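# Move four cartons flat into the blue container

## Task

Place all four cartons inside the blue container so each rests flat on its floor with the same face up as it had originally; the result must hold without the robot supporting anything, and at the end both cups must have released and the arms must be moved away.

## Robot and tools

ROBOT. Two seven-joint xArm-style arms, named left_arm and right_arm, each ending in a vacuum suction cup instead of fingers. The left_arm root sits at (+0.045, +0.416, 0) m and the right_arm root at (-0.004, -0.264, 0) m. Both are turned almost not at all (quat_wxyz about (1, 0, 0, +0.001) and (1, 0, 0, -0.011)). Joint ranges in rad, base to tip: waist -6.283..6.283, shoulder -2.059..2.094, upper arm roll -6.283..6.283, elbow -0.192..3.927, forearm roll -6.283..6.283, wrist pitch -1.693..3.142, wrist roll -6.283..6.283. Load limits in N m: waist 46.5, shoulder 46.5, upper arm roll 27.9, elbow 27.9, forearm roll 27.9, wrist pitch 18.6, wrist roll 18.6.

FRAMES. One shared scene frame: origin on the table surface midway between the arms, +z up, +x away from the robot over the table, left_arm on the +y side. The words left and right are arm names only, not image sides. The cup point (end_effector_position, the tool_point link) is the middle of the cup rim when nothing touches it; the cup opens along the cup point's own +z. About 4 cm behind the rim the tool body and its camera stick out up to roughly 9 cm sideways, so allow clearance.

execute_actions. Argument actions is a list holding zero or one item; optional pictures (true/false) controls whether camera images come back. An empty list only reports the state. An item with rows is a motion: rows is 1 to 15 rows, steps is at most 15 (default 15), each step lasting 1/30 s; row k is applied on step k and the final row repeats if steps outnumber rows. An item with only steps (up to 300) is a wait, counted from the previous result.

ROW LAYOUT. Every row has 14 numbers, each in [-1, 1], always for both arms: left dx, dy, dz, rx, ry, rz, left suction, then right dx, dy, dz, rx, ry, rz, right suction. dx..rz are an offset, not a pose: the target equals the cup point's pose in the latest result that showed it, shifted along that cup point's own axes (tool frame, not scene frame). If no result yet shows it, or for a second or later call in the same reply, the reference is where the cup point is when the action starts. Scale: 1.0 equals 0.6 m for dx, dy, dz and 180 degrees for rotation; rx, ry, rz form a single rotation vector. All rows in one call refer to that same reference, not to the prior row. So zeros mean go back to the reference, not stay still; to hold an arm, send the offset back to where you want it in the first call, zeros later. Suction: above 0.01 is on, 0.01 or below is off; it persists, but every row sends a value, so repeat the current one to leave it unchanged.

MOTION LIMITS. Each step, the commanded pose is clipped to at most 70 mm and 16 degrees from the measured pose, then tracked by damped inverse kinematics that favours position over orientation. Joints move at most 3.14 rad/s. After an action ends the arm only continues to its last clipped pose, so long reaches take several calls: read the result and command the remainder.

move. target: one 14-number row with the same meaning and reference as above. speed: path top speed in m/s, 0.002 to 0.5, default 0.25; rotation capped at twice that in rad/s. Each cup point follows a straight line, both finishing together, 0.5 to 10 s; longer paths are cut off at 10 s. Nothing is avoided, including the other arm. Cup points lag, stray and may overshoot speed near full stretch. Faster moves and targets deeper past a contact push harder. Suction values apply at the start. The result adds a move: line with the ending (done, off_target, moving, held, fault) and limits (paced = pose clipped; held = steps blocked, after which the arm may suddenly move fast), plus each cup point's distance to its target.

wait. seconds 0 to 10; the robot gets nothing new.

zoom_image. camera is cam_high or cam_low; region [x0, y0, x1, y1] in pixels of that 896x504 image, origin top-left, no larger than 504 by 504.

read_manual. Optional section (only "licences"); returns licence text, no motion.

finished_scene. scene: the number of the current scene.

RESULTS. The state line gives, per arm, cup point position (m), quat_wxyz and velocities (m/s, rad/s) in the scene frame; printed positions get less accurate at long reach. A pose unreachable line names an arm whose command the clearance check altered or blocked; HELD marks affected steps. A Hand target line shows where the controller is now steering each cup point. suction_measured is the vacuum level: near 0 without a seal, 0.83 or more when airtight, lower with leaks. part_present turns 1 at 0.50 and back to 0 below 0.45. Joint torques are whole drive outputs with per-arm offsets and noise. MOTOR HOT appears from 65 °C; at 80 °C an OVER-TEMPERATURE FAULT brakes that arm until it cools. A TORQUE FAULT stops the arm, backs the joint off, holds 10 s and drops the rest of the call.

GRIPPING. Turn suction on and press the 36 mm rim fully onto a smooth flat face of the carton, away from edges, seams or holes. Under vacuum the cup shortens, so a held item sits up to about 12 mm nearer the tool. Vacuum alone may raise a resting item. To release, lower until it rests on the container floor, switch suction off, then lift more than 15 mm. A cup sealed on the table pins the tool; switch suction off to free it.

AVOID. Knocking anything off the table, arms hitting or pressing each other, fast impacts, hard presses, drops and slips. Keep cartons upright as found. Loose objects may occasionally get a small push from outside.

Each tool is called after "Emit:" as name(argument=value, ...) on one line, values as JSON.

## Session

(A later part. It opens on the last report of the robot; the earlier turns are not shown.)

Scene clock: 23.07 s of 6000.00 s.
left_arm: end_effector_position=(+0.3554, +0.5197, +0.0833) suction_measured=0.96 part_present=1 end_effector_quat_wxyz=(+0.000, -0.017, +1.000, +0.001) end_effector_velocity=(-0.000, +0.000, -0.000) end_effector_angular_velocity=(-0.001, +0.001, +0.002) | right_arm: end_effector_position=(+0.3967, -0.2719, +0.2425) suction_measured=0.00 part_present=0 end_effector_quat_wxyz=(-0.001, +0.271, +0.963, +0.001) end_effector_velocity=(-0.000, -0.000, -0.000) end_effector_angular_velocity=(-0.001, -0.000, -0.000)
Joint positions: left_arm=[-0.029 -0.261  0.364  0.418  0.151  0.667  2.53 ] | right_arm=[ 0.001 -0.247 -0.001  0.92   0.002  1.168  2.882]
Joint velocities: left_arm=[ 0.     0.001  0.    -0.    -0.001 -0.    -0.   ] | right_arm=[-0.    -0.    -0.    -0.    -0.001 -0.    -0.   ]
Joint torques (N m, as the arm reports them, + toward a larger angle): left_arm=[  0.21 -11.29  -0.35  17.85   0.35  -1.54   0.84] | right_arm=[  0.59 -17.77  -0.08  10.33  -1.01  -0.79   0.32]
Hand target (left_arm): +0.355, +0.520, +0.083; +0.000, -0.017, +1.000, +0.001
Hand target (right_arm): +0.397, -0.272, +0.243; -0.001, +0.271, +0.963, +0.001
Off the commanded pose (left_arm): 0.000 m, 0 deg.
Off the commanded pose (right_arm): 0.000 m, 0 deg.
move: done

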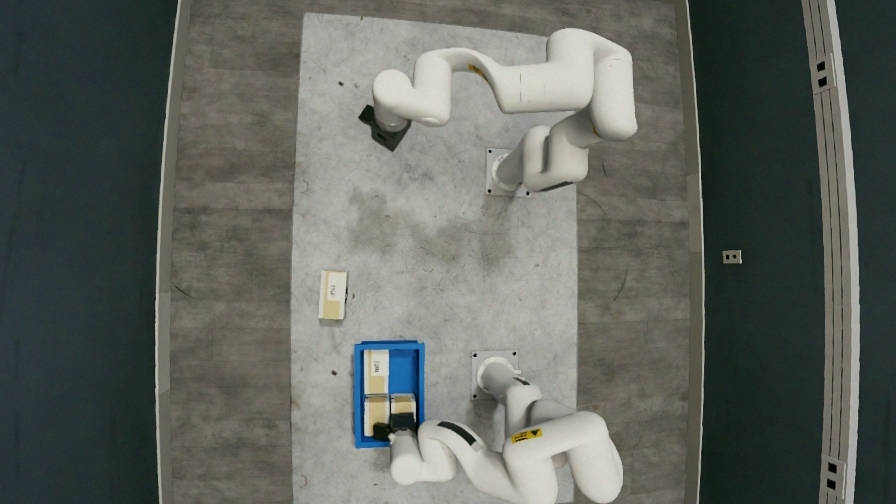

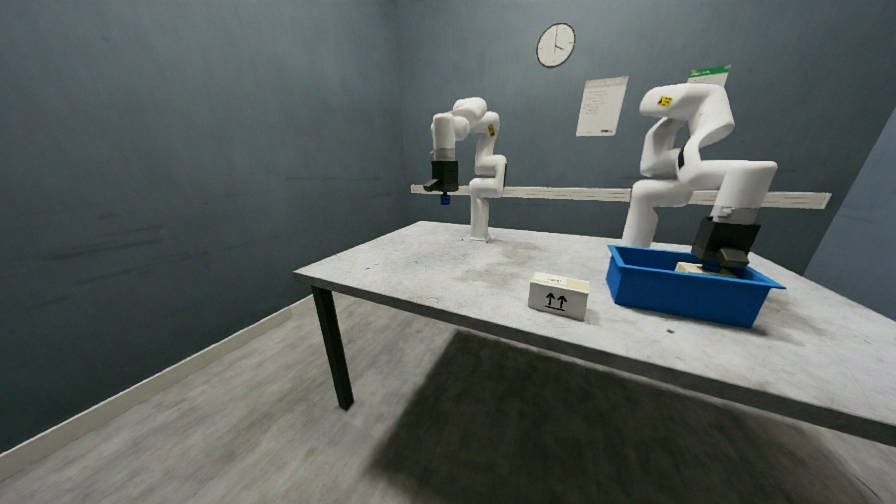

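Emit:
move(target=[0,-0.002,0.008,0,0,0,1,0,0,0,0,0,0,0], speed=0.03)

Emit:
execute_actions(actions=[{"rows":[[0,0,0,0,0,0,0,0,0,0,0,0,0,0]],"steps":7}], pictures=false)

Emit:
move(target=[0,0,-0.14,0,0,0,0,0,0,0,0,0,0,0], speed=0.2)

Emit:
move(target=[-0.329,-0.664,0.02,0,0,0.03,0,0,0,0,0,0,0,0], speed=0.4)

Emit:
move(target=[0,0,0.09,0,0,0,0,0,0,0,0,0,0,0], speed=0.1)

Emit:
zoom_image(camera="cam_low", region=[480, 200, 660, 340])

Emit:
zoom_image(camera="cam_high", region=[280, 240, 460, 460])

Scene clock: 29.67 s of 6000.00 s.
left_arm: end_effector_position=(+0.3554, +0.5186, +0.0785) suction_measured=0.96 part_present=1 end_effector_quat_wxyz=(+0.000, -0.017, +1.000, +0.001) end_effector_velocity=(+0.000, -0.000, +0.000) end_effector_angular_velocity=(-0.000, -0.000, -0.001) | right_arm: end_effector_position=(+0.3967, -0.2719, +0.2425) suction_measured=0.00 part_present=0 end_effector_quat_wxyz=(-0.001, +0.271, +0.963, +0.001) end_effector_velocity=(-0.000, +0.000, -0.001) end_effector_angular_velocity=(+0.001, +0.002, -0.003)
Joint positions: left_arm=[-0.032 -0.247  0.365  0.412  0.147  0.648  2.53 ] | right_arm=[ 0.001 -0.247 -0.001  0.92   0.002  1.168  2.882]
Joint velocities: left_arm=[-0.001 -0.    -0.     0.001 -0.001  0.001  0.001] | right_arm=[-0.     0.    -0.    -0.002  0.001 -0.     0.002]
Joint torques (N m, as the arm reports them, + toward a larger angle): left_arm=[ -0.15 -12.07  -1.24  17.3    0.48  -1.62   0.64] | right_arm=[  0.76 -17.92  -0.37  10.56  -1.04  -0.98   0.43]
Hand target (left_arm): +0.355, +0.518, +0.079; +0.000, -0.017, +1.000, +0.001
Hand target (right_arm): +0.397, -0.272, +0.243; -0.001, +0.271, +0.963, +0.001
Off the commanded pose (left_arm): 0.000 m, 0 deg.
Off the commanded pose (right_arm): 0.000 m, 0 deg.
After step 90, 2.90 s passed at rest.
move: done

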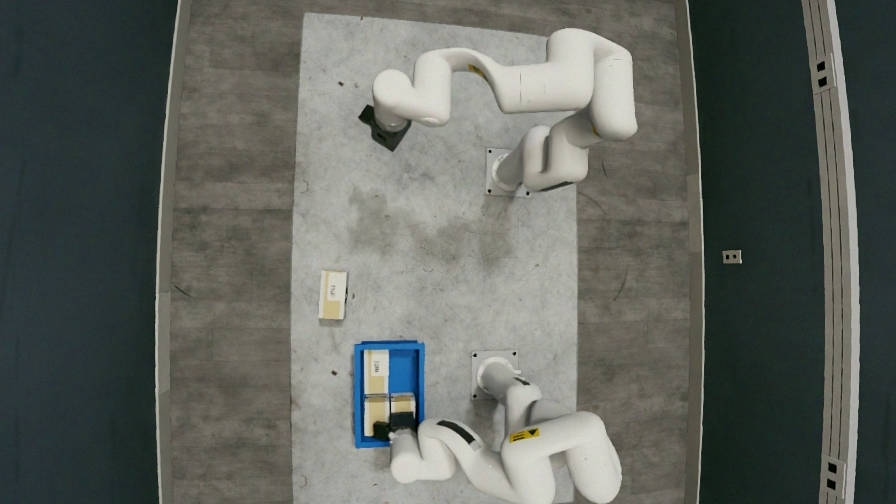

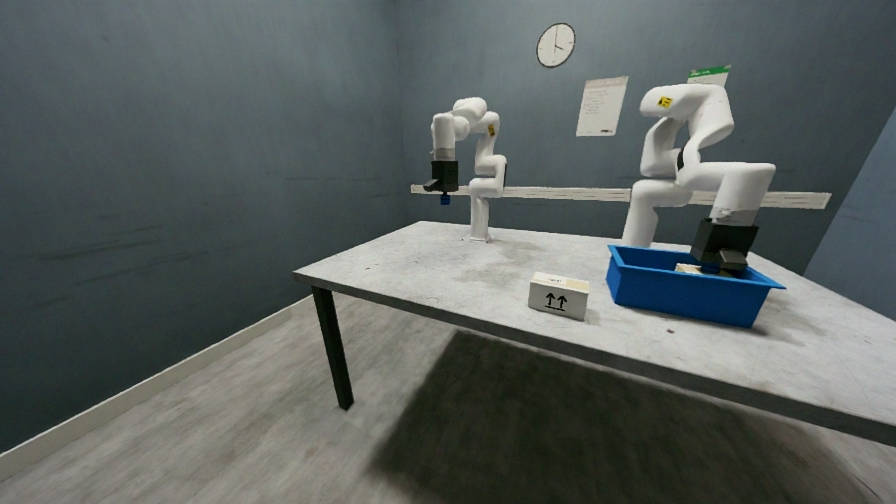

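Scene clock: 29.90 s of 6000.00 s.
left_arm: end_effector_position=(+0.3573, +0.5191, +0.0803) suction_measured=0.01 part_present=0 end_effector_quat_wxyz=(+0.003, -0.017, +1.000, +0.001) end_effector_velocity=(-0.012, -0.003, -0.010) end_effector_angular_velocity=(-0.007, +0.030, +0.000) | right_arm: end_effector_position=(+0.3967, -0.2719, +0.2425) suction_measured=0.00 part_present=0 end_effector_quat_wxyz=(-0.001, +0.271, +0.963, +0.001) end_effector_velocity=(+0.000, -0.000, +0.000) end_effector_angular_velocity=(+0.001, -0.001, -0.000)
Joint positions: left_arm=[-0.032 -0.249  0.365  0.415  0.147  0.648  2.53 ] | right_arm=[ 0.001 -0.247 -0.001  0.92   0.002  1.168  2.882]
Joint velocities: left_arm=[ 0.001  0.008  0.002 -0.021  0.001  0.002  0.   ] | right_arm=[-0.001 -0.    -0.    -0.     0.001 -0.001 -0.001]
Joint torques (N m, as the arm reports them, + toward a larger angle): left_arm=[ 0.17 -6.89 -0.99 13.37  0.29 -1.44  0.69] | right_arm=[  0.21 -17.41  -0.64  10.28  -0.9   -0.77   0.5 ]
Hand target (left_arm): +0.355, +0.519, +0.079; +0.000, -0.017, +1.000, +0.001
Hand target (right_arm): +0.397, -0.272, +0.243; -0.001, +0.271, +0.963, +0.001
Off the commanded pose (left_arm): 0.003 m, 0 deg.
Off the commanded pose (right_arm): 0.000 m, 0 deg.
Steps of this call (steps 1 to 7: all 7 steps of this action). Readings (end_effector_position | what the end effector reports):
1: left_arm (+0.3554, +0.5186, +0.0785) | right_arm (+0.3967, -0.2719, +0.2425) | left_arm suction_measured=0.73 part_present=1 | right_arm suction_measured=0.00 part_present=0
2: left_arm (+0.3554, +0.5186, +0.0785) | right_arm (+0.3967, -0.2719, +0.2425) | left_arm suction_measured=0.30 part_present=0 | right_arm suction_measured=0.00 part_present=0
4: left_arm (+0.3569, +0.5192, +0.0800) | right_arm (+0.3967, -0.2719, +0.2425) | left_arm suction_measured=0.01 part_present=0 | right_arm suction_measured=0.00 part_present=0
7: the state above

Scene clock: 31.00 s of 6000.00 s.
left_arm: end_effector_position=(+0.3556, +0.5186, +0.1625) suction_measured=0.01 part_present=0 end_effector_quat_wxyz=(+0.000, -0.017, +1.000, +0.001) end_effector_velocity=(+0.003, +0.001, +0.004) end_effector_angular_velocity=(+0.001, -0.011, +0.001) | right_arm: end_effector_position=(+0.3967, -0.2719, +0.2425) suction_measured=0.00 part_present=0 end_effector_quat_wxyz=(-0.001, +0.271, +0.963, +0.001) end_effector_velocity=(-0.000, -0.000, -0.000) end_effector_angular_velocity=(-0.000, -0.000, +0.003)
Joint positions: left_arm=[-0.019 -0.447  0.321  0.531  0.168  0.964  2.5  ] | right_arm=[ 0.001 -0.247 -0.001  0.92   0.002  1.168  2.882]
Joint velocities: left_arm=[ 0.    -0.004 -0.001  0.006 -0.001 -0.    -0.   ] | right_arm=[-0.    -0.    -0.    -0.001 -0.001 -0.001 -0.003]
Joint torques (N m, as the arm reports them, + toward a larger angle): left_arm=[-0.52 -7.54 -2.11 17.98 -0.1  -1.52  0.79] | right_arm=[  0.1  -18.    -0.33  10.54  -0.93  -0.71   0.3 ]
Hand target (left_arm): +0.356, +0.519, +0.163; +0.001, -0.017, +1.000, +0.001
Hand target (right_arm): +0.397, -0.272, +0.243; -0.001, +0.271, +0.963, +0.001
Off the commanded pose (left_arm): 0.001 m, 0 deg.
Off the commanded pose (right_arm): 0.000 m, 0 deg.
move: done

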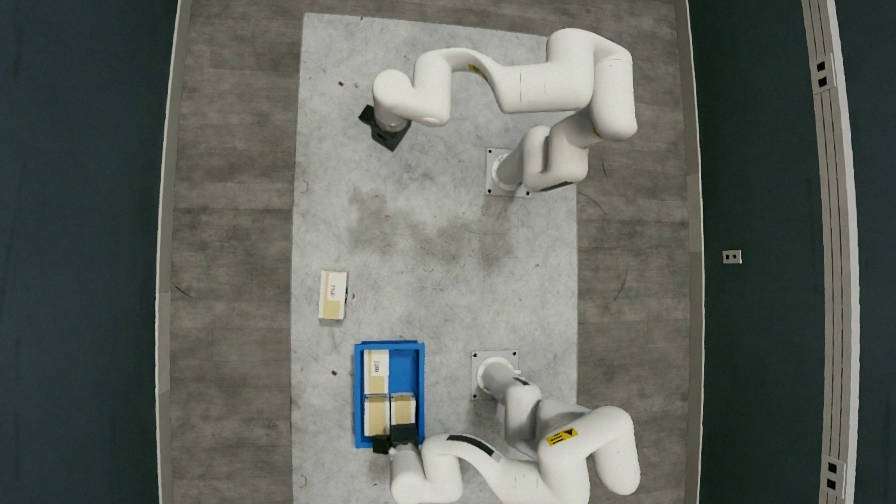

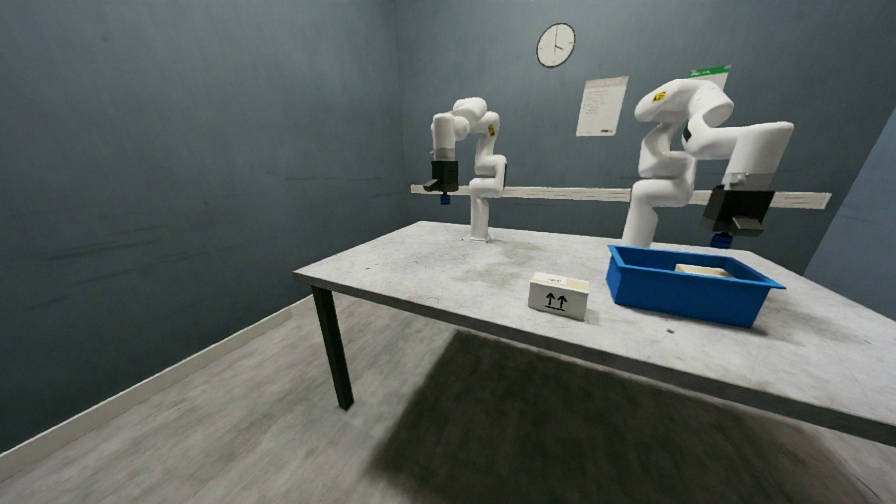

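Scene clock: 32.73 s of 6000.00 s.
left_arm: end_effector_position=(+0.5665, +0.1269, +0.1501) suction_measured=0.01 part_present=0 end_effector_quat_wxyz=(+0.001, +0.030, +1.000, +0.000) end_effector_velocity=(-0.003, -0.005, -0.003) end_effector_angular_velocity=(-0.001, +0.006, -0.009) | right_arm: end_effector_position=(+0.3967, -0.2719, +0.2425) suction_measured=0.00 part_present=0 end_effector_quat_wxyz=(-0.001, +0.271, +0.963, +0.001) end_effector_velocity=(-0.001, -0.000, -0.001) end_effector_angular_velocity=(+0.000, +0.003, -0.000)
Joint positions: left_arm=[-0.448  0.483 -0.076  1.558  0.042  1.075  1.883] | right_arm=[ 0.001 -0.247 -0.001  0.92   0.002  1.168  2.882]
Joint velocities: left_arm=[-0.005  0.007 -0.005  0.004 -0.001  0.002 -0.   ] | right_arm=[-0.     0.    -0.    -0.003  0.    -0.001 -0.   ]
Joint torques (N m, as the arm reports them, + toward a larger angle): left_arm=[  0.02 -29.07  -0.74  18.71   0.04  -1.26   0.58] | right_arm=[  0.24 -17.73  -0.14  10.29  -1.16  -0.51   0.36]
Hand target (left_arm): +0.566, +0.127, +0.150; +0.001, +0.030, +1.000, +0.000
Hand target (right_arm): +0.397, -0.272, +0.243; -0.001, +0.271, +0.963, +0.001
Off the commanded pose (left_arm): 0.000 m, 0 deg.
Off the commanded pose (right_arm): 0.000 m, 0 deg.
move: done

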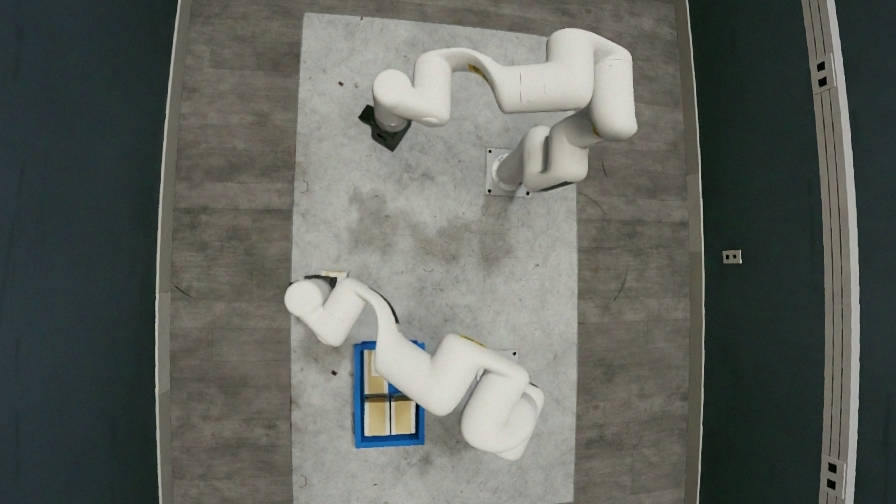

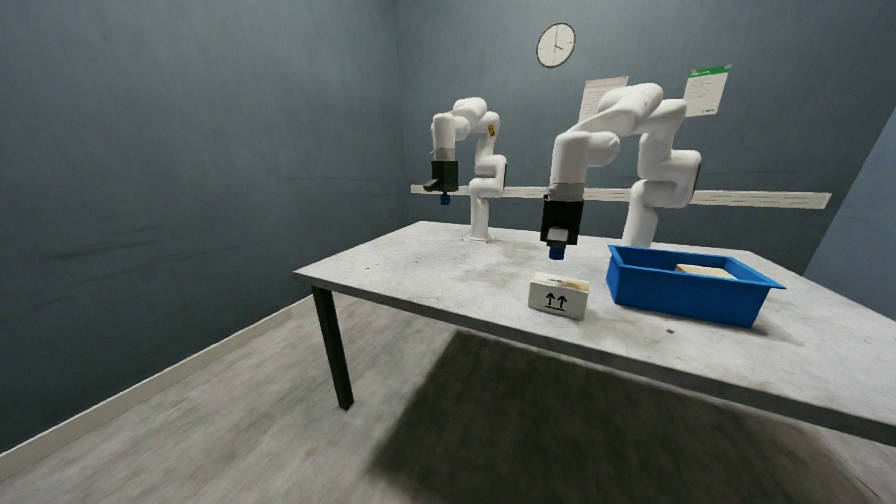

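Scene clock: 33.70 s of 6000.00 s.
left_arm: end_effector_position=(+0.5668, +0.1268, +0.0967) suction_measured=0.01 part_present=0 end_effector_quat_wxyz=(+0.002, +0.030, +1.000, +0.000) end_effector_velocity=(-0.003, +0.002, -0.006) end_effector_angular_velocity=(+0.006, +0.012, +0.001) | right_arm: end_effector_position=(+0.3967, -0.2719, +0.2425) suction_measured=0.00 part_present=0 end_effector_quat_wxyz=(-0.001, +0.271, +0.963, +0.001) end_effector_velocity=(+0.000, -0.000, +0.001) end_effector_angular_velocity=(-0.001, -0.001, +0.001)
Joint positions: left_arm=[-0.45   0.546 -0.073  1.495  0.048  0.949  1.879] | right_arm=[ 0.001 -0.247 -0.001  0.92   0.002  1.168  2.882]
Joint velocities: left_arm=[ 0.     0.005  0.001 -0.007 -0.001  0.001 -0.   ] | right_arm=[-0.    -0.     0.     0.002 -0.002  0.001 -0.   ]
Joint torques (N m, as the arm reports them, + toward a larger angle): left_arm=[  0.45 -30.37  -1.19  18.36   0.19  -1.27   0.93] | right_arm=[  0.35 -17.65  -0.2   10.56  -1.15  -0.74   0.34]
Hand target (left_arm): +0.566, +0.127, +0.096; +0.001, +0.030, +1.000, +0.000
Hand target (right_arm): +0.397, -0.272, +0.243; -0.001, +0.271, +0.963, +0.001
Off the commanded pose (left_arm): 0.001 m, 0 deg.
Off the commanded pose (right_arm): 0.000 m, 0 deg.
move: done

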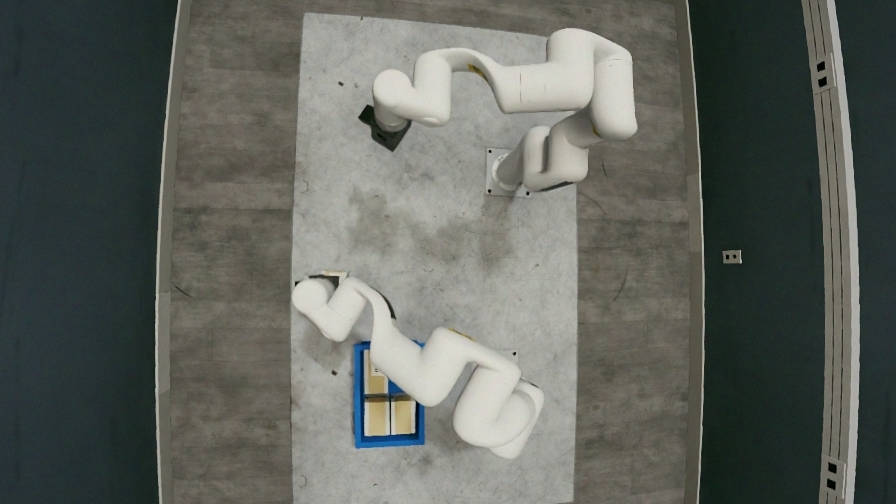

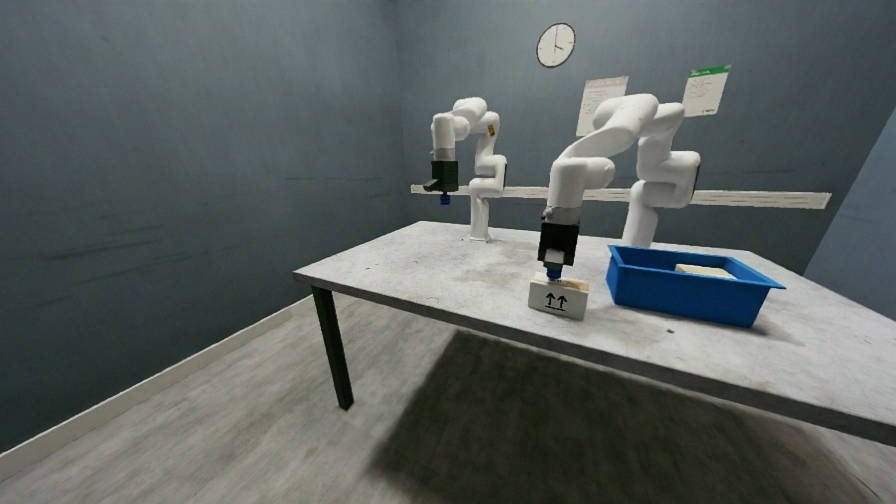

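Region (480, 200, 660, 340) of cam_low's 896x504 image, scaled by 2.800, with more detail than that image has.

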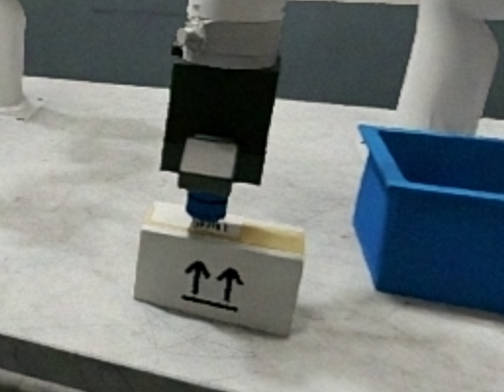

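Region (280, 240, 460, 460) of cam_high's 896x504 image, scaled by 2.291, with more detail than that image has; it fills the left 412 columns of this view, and the rest is white.

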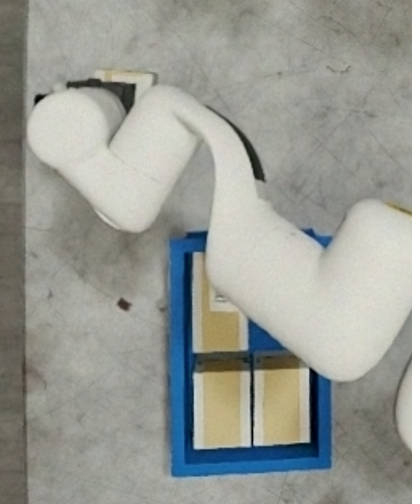

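Emit:
move(target=[0.012,0,0.015,0,0,0,0,0,0,0,0,0,0,0], speed=0.05)

Emit:
move(target=[0,0,0.035,0,0,0,1,0,0,0,0,0,0,0], speed=0.03)

Scene clock: 36.50 s of 6000.00 s.
left_arm: end_effector_position=(+0.5596, +0.1272, +0.0877) suction_measured=0.01 part_present=0 end_effector_quat_wxyz=(+0.002, +0.030, +1.000, +0.000) end_effector_velocity=(+0.002, +0.000, +0.003) end_effector_angular_velocity=(-0.004, -0.007, +0.004) | right_arm: end_effector_position=(+0.3967, -0.2719, +0.2425) suction_measured=0.00 part_present=0 end_effector_quat_wxyz=(-0.001, +0.271, +0.963, +0.001) end_effector_velocity=(-0.000, +0.000, -0.000) end_effector_angular_velocity=(+0.001, +0.001, -0.002)
Joint positions: left_arm=[-0.453  0.538 -0.074  1.454  0.049  0.916  1.872] | right_arm=[ 0.001 -0.247 -0.001  0.92   0.002  1.168  2.882]
Joint velocities: left_arm=[ 0.001 -0.003  0.002  0.002 -0.001 -0.003 -0.   ] | right_arm=[-0.     0.     0.    -0.001  0.001  0.     0.001]
Joint torques (N m, as the arm reports them, + toward a larger angle): left_arm=[  0.04 -29.78  -1.22  17.71  -0.1   -1.1    0.93] | right_arm=[  0.45 -17.76  -0.39  10.44  -0.99  -0.98   0.54]
Hand target (left_arm): +0.560, +0.127, +0.088; +0.002, +0.030, +1.000, +0.000
Hand target (right_arm): +0.397, -0.272, +0.243; -0.001, +0.271, +0.963, +0.001
Off the commanded pose (left_arm): 0.000 m, 0 deg.
Off the commanded pose (right_arm): 0.000 m, 0 deg.
move: done

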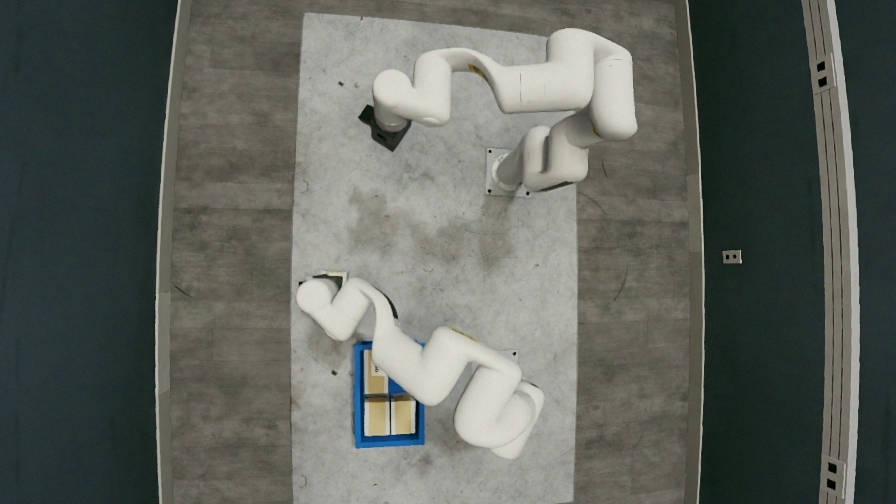

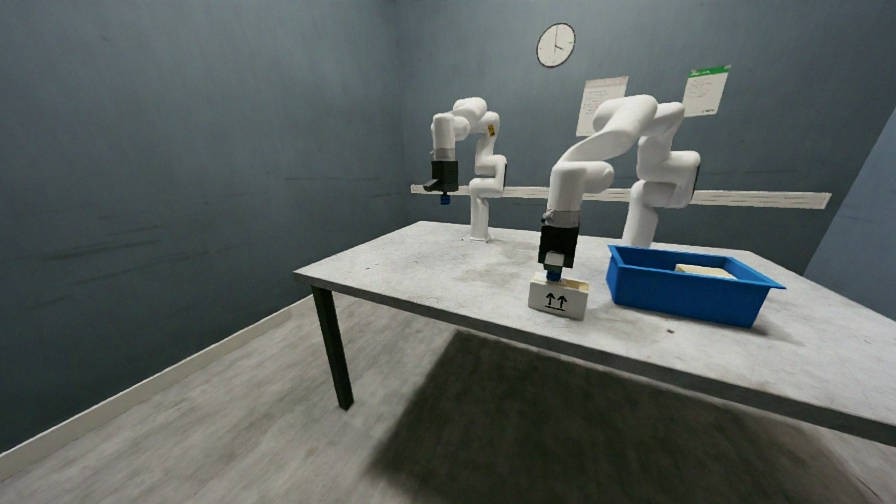

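Scene clock: 37.43 s of 6000.00 s.
left_arm: end_effector_position=(+0.5606, +0.1267, +0.0685) suction_measured=0.96 part_present=1 end_effector_quat_wxyz=(+0.003, +0.030, +1.000, -0.001) end_effector_velocity=(-0.001, +0.000, -0.001) end_effector_angular_velocity=(+0.000, +0.001, +0.001) | right_arm: end_effector_position=(+0.3967, -0.2719, +0.2425) suction_measured=0.00 part_present=0 end_effector_quat_wxyz=(-0.001, +0.271, +0.963, +0.001) end_effector_velocity=(+0.001, +0.000, +0.001) end_effector_angular_velocity=(+0.000, -0.003, +0.000)
Joint positions: left_arm=[-0.454  0.568 -0.072  1.442  0.053  0.87   1.87 ] | right_arm=[ 0.001 -0.247 -0.001  0.92   0.002  1.168  2.882]
Joint velocities: left_arm=[ 0.     0.001 -0.    -0.002  0.    -0.002 -0.002] | right_arm=[ 0.    -0.001  0.     0.002  0.     0.     0.   ]
Joint torques (N m, as the arm reports them, + toward a larger angle): left_arm=[  0.32 -26.67  -1.12  16.23   0.38  -1.38   0.81] | right_arm=[  0.52 -18.1   -0.39  10.5   -0.98  -0.86   0.27]
Hand target (left_arm): +0.560, +0.127, +0.067; +0.002, +0.030, +1.000, +0.000
Hand target (right_arm): +0.397, -0.272, +0.243; -0.001, +0.271, +0.963, +0.001
Off the commanded pose (left_arm): 0.002 m, 0 deg.
Off the commanded pose (right_arm): 0.000 m, 0 deg.
move: done

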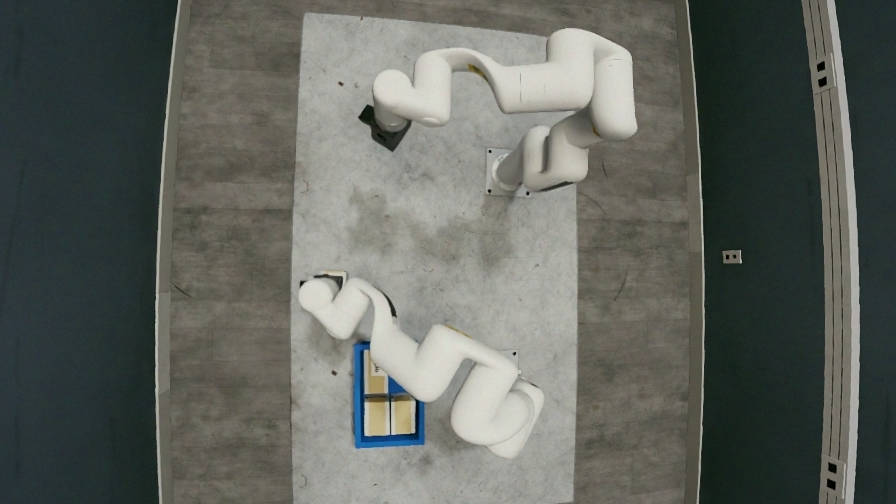

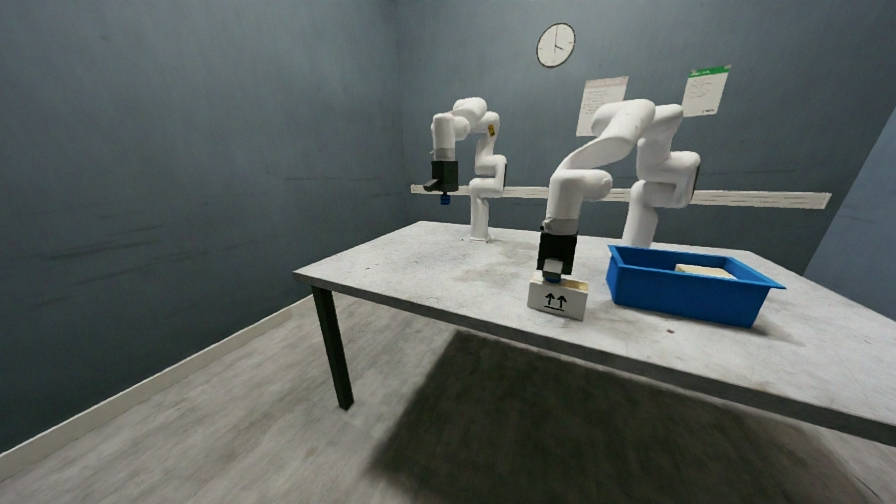

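Emit:
move(target=[0,0,-0.24,0,0,0,1,0,0,0,0,0,0,0], speed=0.2)

Emit:
move(target=[0.366,0.384,0,0,0,-0.028,1,0,0,0,0,0,0,0], speed=0.3)

Emit:
move(target=[0,0,0.04,0,0,0,1,0,0,0,0,0,0,0], speed=0.06)

Emit:
zoom_image(camera="cam_high", region=[330, 320, 470, 460])

Emit:
zoom_image(camera="cam_low", region=[580, 180, 800, 340])

Scene clock: 43.83 s of 6000.00 s.
left_arm: end_effector_position=(+0.5599, +0.1270, +0.2118) suction_measured=0.96 part_present=1 end_effector_quat_wxyz=(+0.002, +0.030, +1.000, -0.001) end_effector_velocity=(+0.004, -0.003, +0.013) end_effector_angular_velocity=(-0.013, -0.023, +0.000) | right_arm: end_effector_position=(+0.3967, -0.2719, +0.2425) suction_measured=0.00 part_present=0 end_effector_quat_wxyz=(-0.001, +0.271, +0.963, +0.001) end_effector_velocity=(-0.000, +0.000, -0.001) end_effector_angular_velocity=(+0.001, +0.001, +0.000)
Joint positions: left_arm=[-0.451  0.413 -0.08   1.632  0.036  1.215  1.882] | right_arm=[ 0.001 -0.247 -0.001  0.92   0.002  1.168  2.882]
Joint velocities: left_arm=[-0.    -0.011 -0.     0.015 -0.001 -0.001 -0.   ] | right_arm=[-0.    -0.    -0.    -0.001  0.002 -0.    -0.001]
Joint torques (N m, as the arm reports them, + toward a larger angle): left_arm=[ -0.31 -30.27  -0.94  20.2    0.52  -1.34   0.67] | right_arm=[  0.52 -17.21  -0.3   10.28  -1.01  -0.73   0.33]
Hand target (left_arm): +0.560, +0.127, +0.213; +0.003, +0.030, +1.000, -0.001
Hand target (right_arm): +0.397, -0.272, +0.243; -0.001, +0.271, +0.963, +0.001
Off the commanded pose (left_arm): 0.001 m, 0 deg.
Off the commanded pose (right_arm): 0.000 m, 0 deg.
After step 90, 2.17 s passed at rest.
move: done

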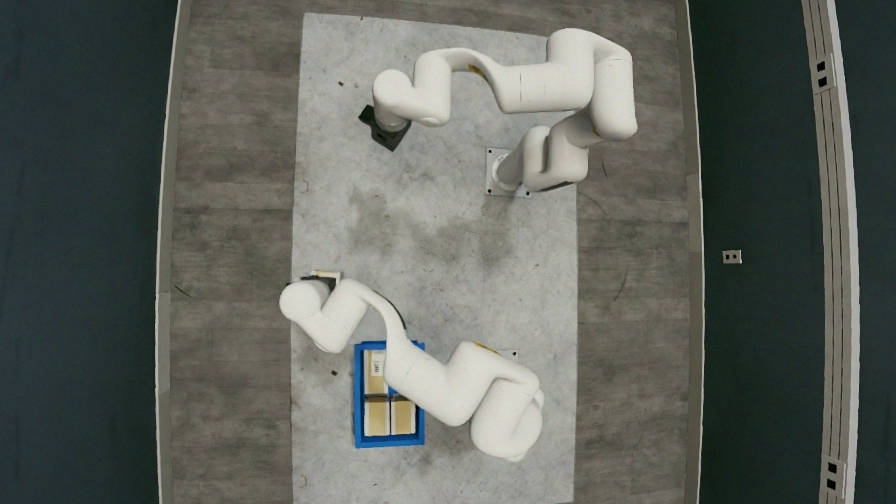

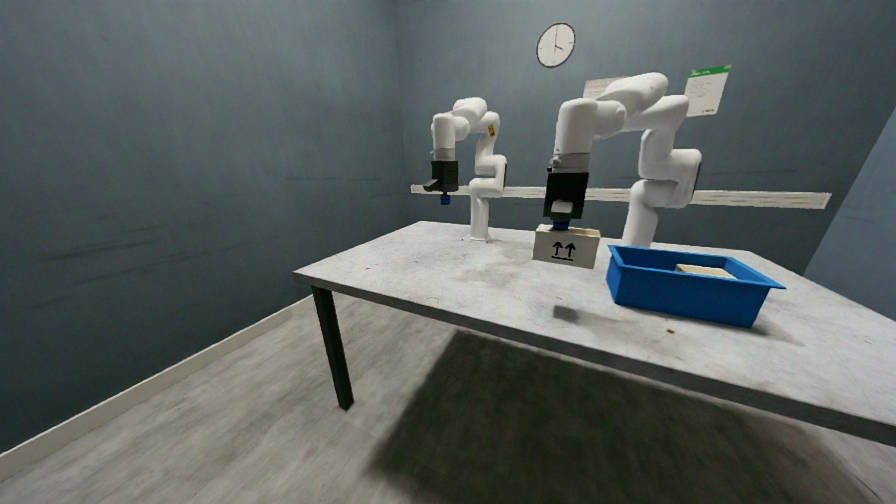

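Scene clock: 45.40 s of 6000.00 s.
left_arm: end_effector_position=(+0.3546, +0.3699, +0.2112) suction_measured=0.96 part_present=1 end_effector_quat_wxyz=(+0.002, -0.014, +1.000, -0.001) end_effector_velocity=(-0.001, +0.002, -0.001) end_effector_angular_velocity=(-0.001, +0.002, +0.005) | right_arm: end_effector_position=(+0.3967, -0.2719, +0.2425) suction_measured=0.00 part_present=0 end_effector_quat_wxyz=(-0.001, +0.271, +0.963, +0.001) end_effector_velocity=(-0.000, -0.000, -0.000) end_effector_angular_velocity=(+0.000, +0.001, -0.001)
Joint positions: left_arm=[-0.255 -0.545  0.092  0.587  0.052  1.127  2.133] | right_arm=[ 0.001 -0.247 -0.001  0.92   0.002  1.168  2.882]
Joint velocities: left_arm=[ 0.003 -0.004  0.004 -0.004  0.001  0.001  0.   ] | right_arm=[-0.    -0.    -0.    -0.001  0.     0.     0.   ]
Joint torques (N m, as the arm reports them, + toward a larger angle): left_arm=[-0.48 -7.38  0.12 20.86  0.55 -1.17  0.79] | right_arm=[ -0.06 -17.37  -0.42  10.32  -0.87  -0.78   0.4 ]
Hand target (left_arm): +0.354, +0.370, +0.211; +0.002, -0.014, +1.000, -0.001
Hand target (right_arm): +0.397, -0.272, +0.243; -0.001, +0.271, +0.963, +0.001
Off the commanded pose (left_arm): 0.001 m, 0 deg.
Off the commanded pose (right_arm): 0.000 m, 0 deg.
move: done

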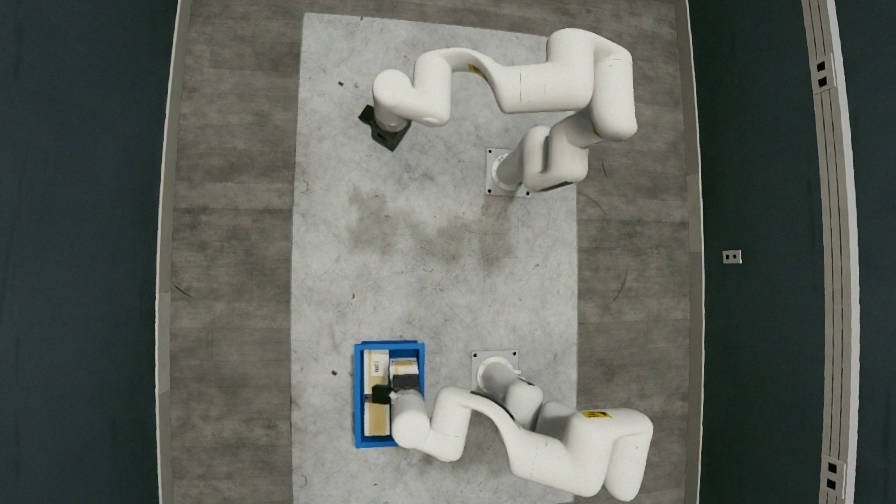

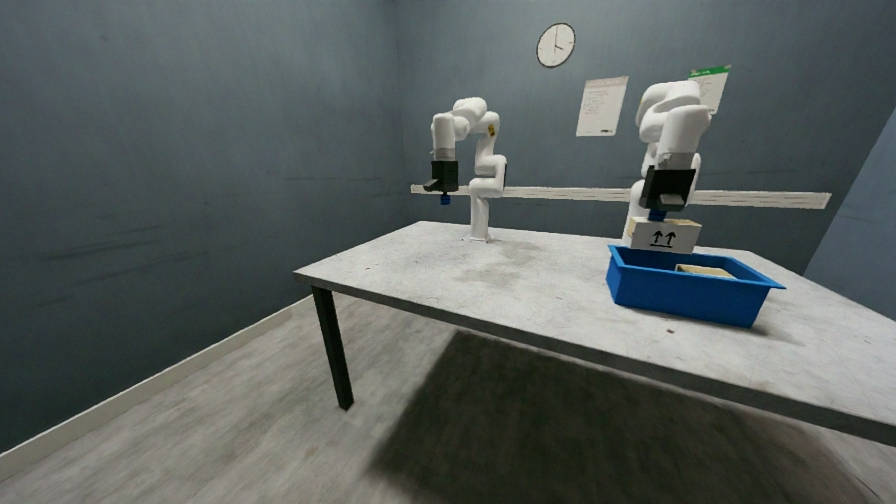

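Scene clock: 46.17 s of 6000.00 s.
left_arm: end_effector_position=(+0.3548, +0.3699, +0.1875) suction_measured=0.96 part_present=1 end_effector_quat_wxyz=(+0.002, -0.014, +1.000, -0.001) end_effector_velocity=(+0.001, -0.000, +0.001) end_effector_angular_velocity=(-0.001, -0.003, +0.000) | right_arm: end_effector_position=(+0.3967, -0.2719, +0.2425) suction_measured=0.00 part_present=0 end_effector_quat_wxyz=(-0.001, +0.271, +0.963, +0.001) end_effector_velocity=(-0.000, -0.000, -0.000) end_effector_angular_velocity=(-0.002, +0.000, +0.000)
Joint positions: left_arm=[-0.255 -0.52   0.096  0.535  0.054  1.049  2.133] | right_arm=[ 0.001 -0.247 -0.001  0.92   0.002  1.168  2.882]
Joint velocities: left_arm=[ 0.    -0.001  0.     0.001 -0.    -0.002  0.   ] | right_arm=[-0.    -0.     0.    -0.002 -0.002 -0.001  0.   ]
Joint torques (N m, as the arm reports them, + toward a larger angle): left_arm=[ 0.32 -7.22 -0.11 20.06  0.17 -1.22  0.76] | right_arm=[  0.11 -17.7   -0.68  10.37  -1.08  -0.7    0.37]
Hand target (left_arm): +0.355, +0.370, +0.187; +0.002, -0.014, +1.000, -0.001
Hand target (right_arm): +0.397, -0.272, +0.243; -0.001, +0.271, +0.963, +0.001
Off the commanded pose (left_arm): 0.000 m, 0 deg.
Off the commanded pose (right_arm): 0.000 m, 0 deg.
move: done

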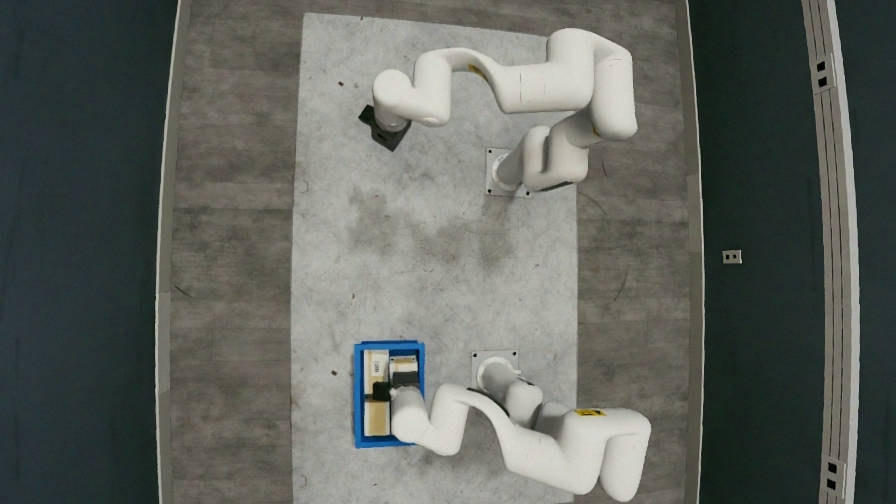

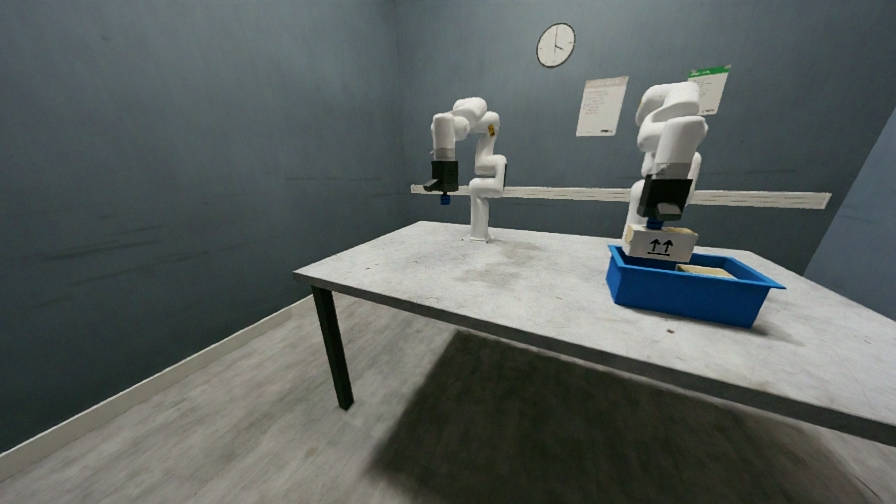

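Region (330, 320, 470, 460) of cam_high's 896x504 image, scaled by 3.600, with more detail than that image has.

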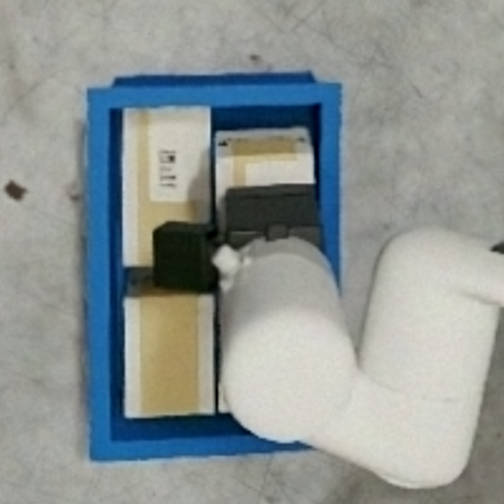

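Region (580, 180, 800, 340) of cam_low's 896x504 image, scaled by 2.291, with more detail than that image has; it fills the top 367 rows of this view, and the rest is white.

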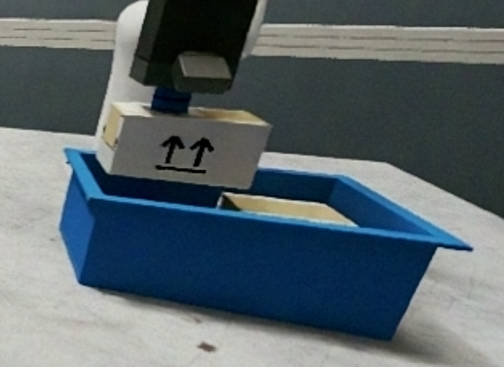

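Emit:
move(target=[0.006,-0.017,0.02,0,0,0,1,0,0,0,0,0,0,0], speed=0.04)

Emit:
zoom_image(camera="cam_high", region=[330, 320, 470, 460])

Emit:
zoom_image(camera="cam_low", region=[590, 200, 750, 310])

Scene clock: 53.93 s of 6000.00 s.
left_arm: end_effector_position=(+0.3515, +0.3596, +0.1756) suction_measured=0.96 part_present=1 end_effector_quat_wxyz=(+0.002, -0.014, +1.000, -0.001) end_effector_velocity=(+0.001, -0.000, +0.001) end_effector_angular_velocity=(-0.003, -0.005, +0.004) | right_arm: end_effector_position=(+0.3967, -0.2719, +0.2425) suction_measured=0.00 part_present=0 end_effector_quat_wxyz=(-0.001, +0.271, +0.963, +0.001) end_effector_velocity=(+0.000, -0.000, +0.000) end_effector_angular_velocity=(-0.001, -0.001, +0.001)
Joint positions: left_arm=[-0.268 -0.51   0.078  0.505  0.044  1.01   2.109] | right_arm=[ 0.001 -0.247 -0.001  0.92   0.002  1.168  2.882]
Joint velocities: left_arm=[ 0.    -0.001  0.001  0.002 -0.001 -0.002 -0.002] | right_arm=[ 0.    -0.     0.     0.    -0.001 -0.    -0.   ]
Joint torques (N m, as the arm reports them, + toward a larger angle): left_arm=[-0.74 -7.69 -0.94 19.92  0.11 -1.4   0.67] | right_arm=[  0.19 -17.39  -0.39  10.29  -1.21  -0.68   0.3 ]
Hand target (left_arm): +0.351, +0.360, +0.175; +0.002, -0.014, +1.000, -0.001
Hand target (right_arm): +0.397, -0.272, +0.243; -0.001, +0.271, +0.963, +0.001
Off the commanded pose (left_arm): 0.000 m, 0 deg.
Off the commanded pose (right_arm): 0.000 m, 0 deg.
After step 90, 4.03 s passed at rest.
move: done

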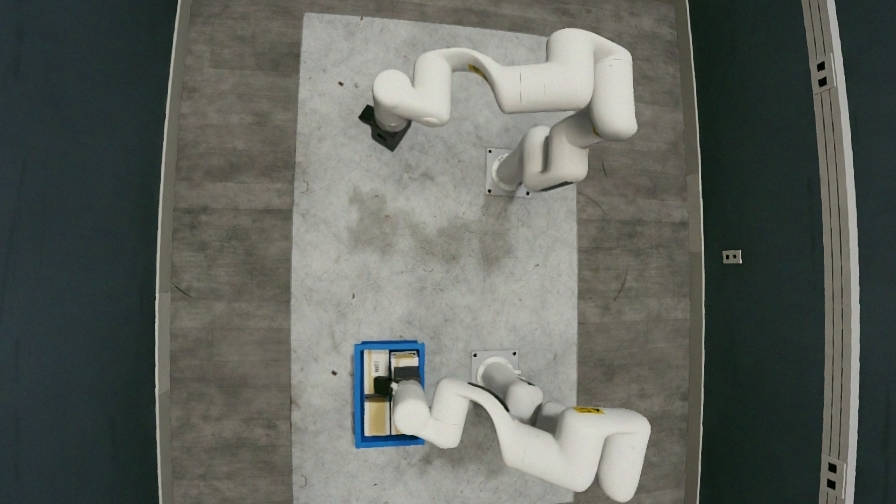

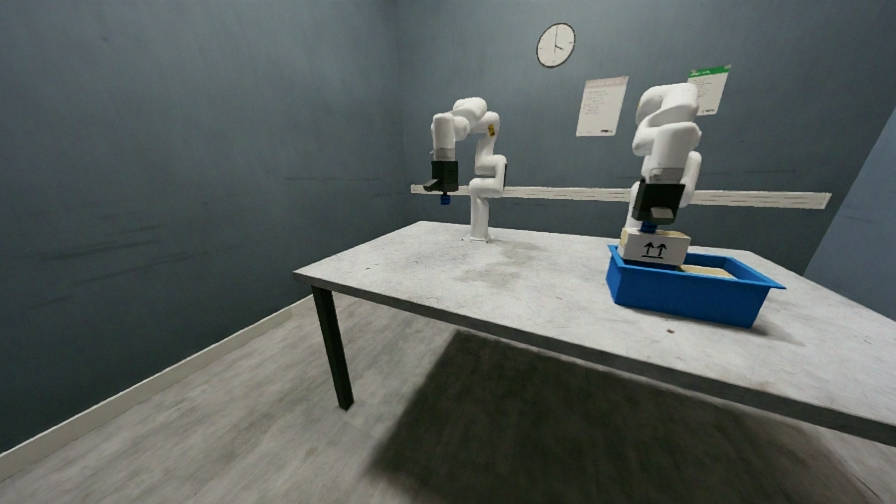

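Region (330, 320, 470, 460) of cam_high's 896x504 image, scaled by 3.600, with more detail than that image has.

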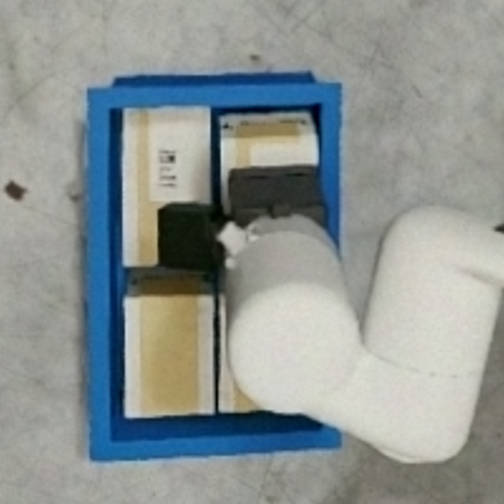

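Region (590, 200, 750, 310) of cam_low's 896x504 image, scaled by 3.150, with more detail than that image has; it fills the top 346 rows of this view, and the rest is white.

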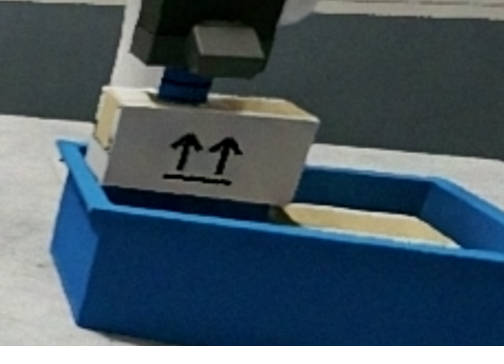

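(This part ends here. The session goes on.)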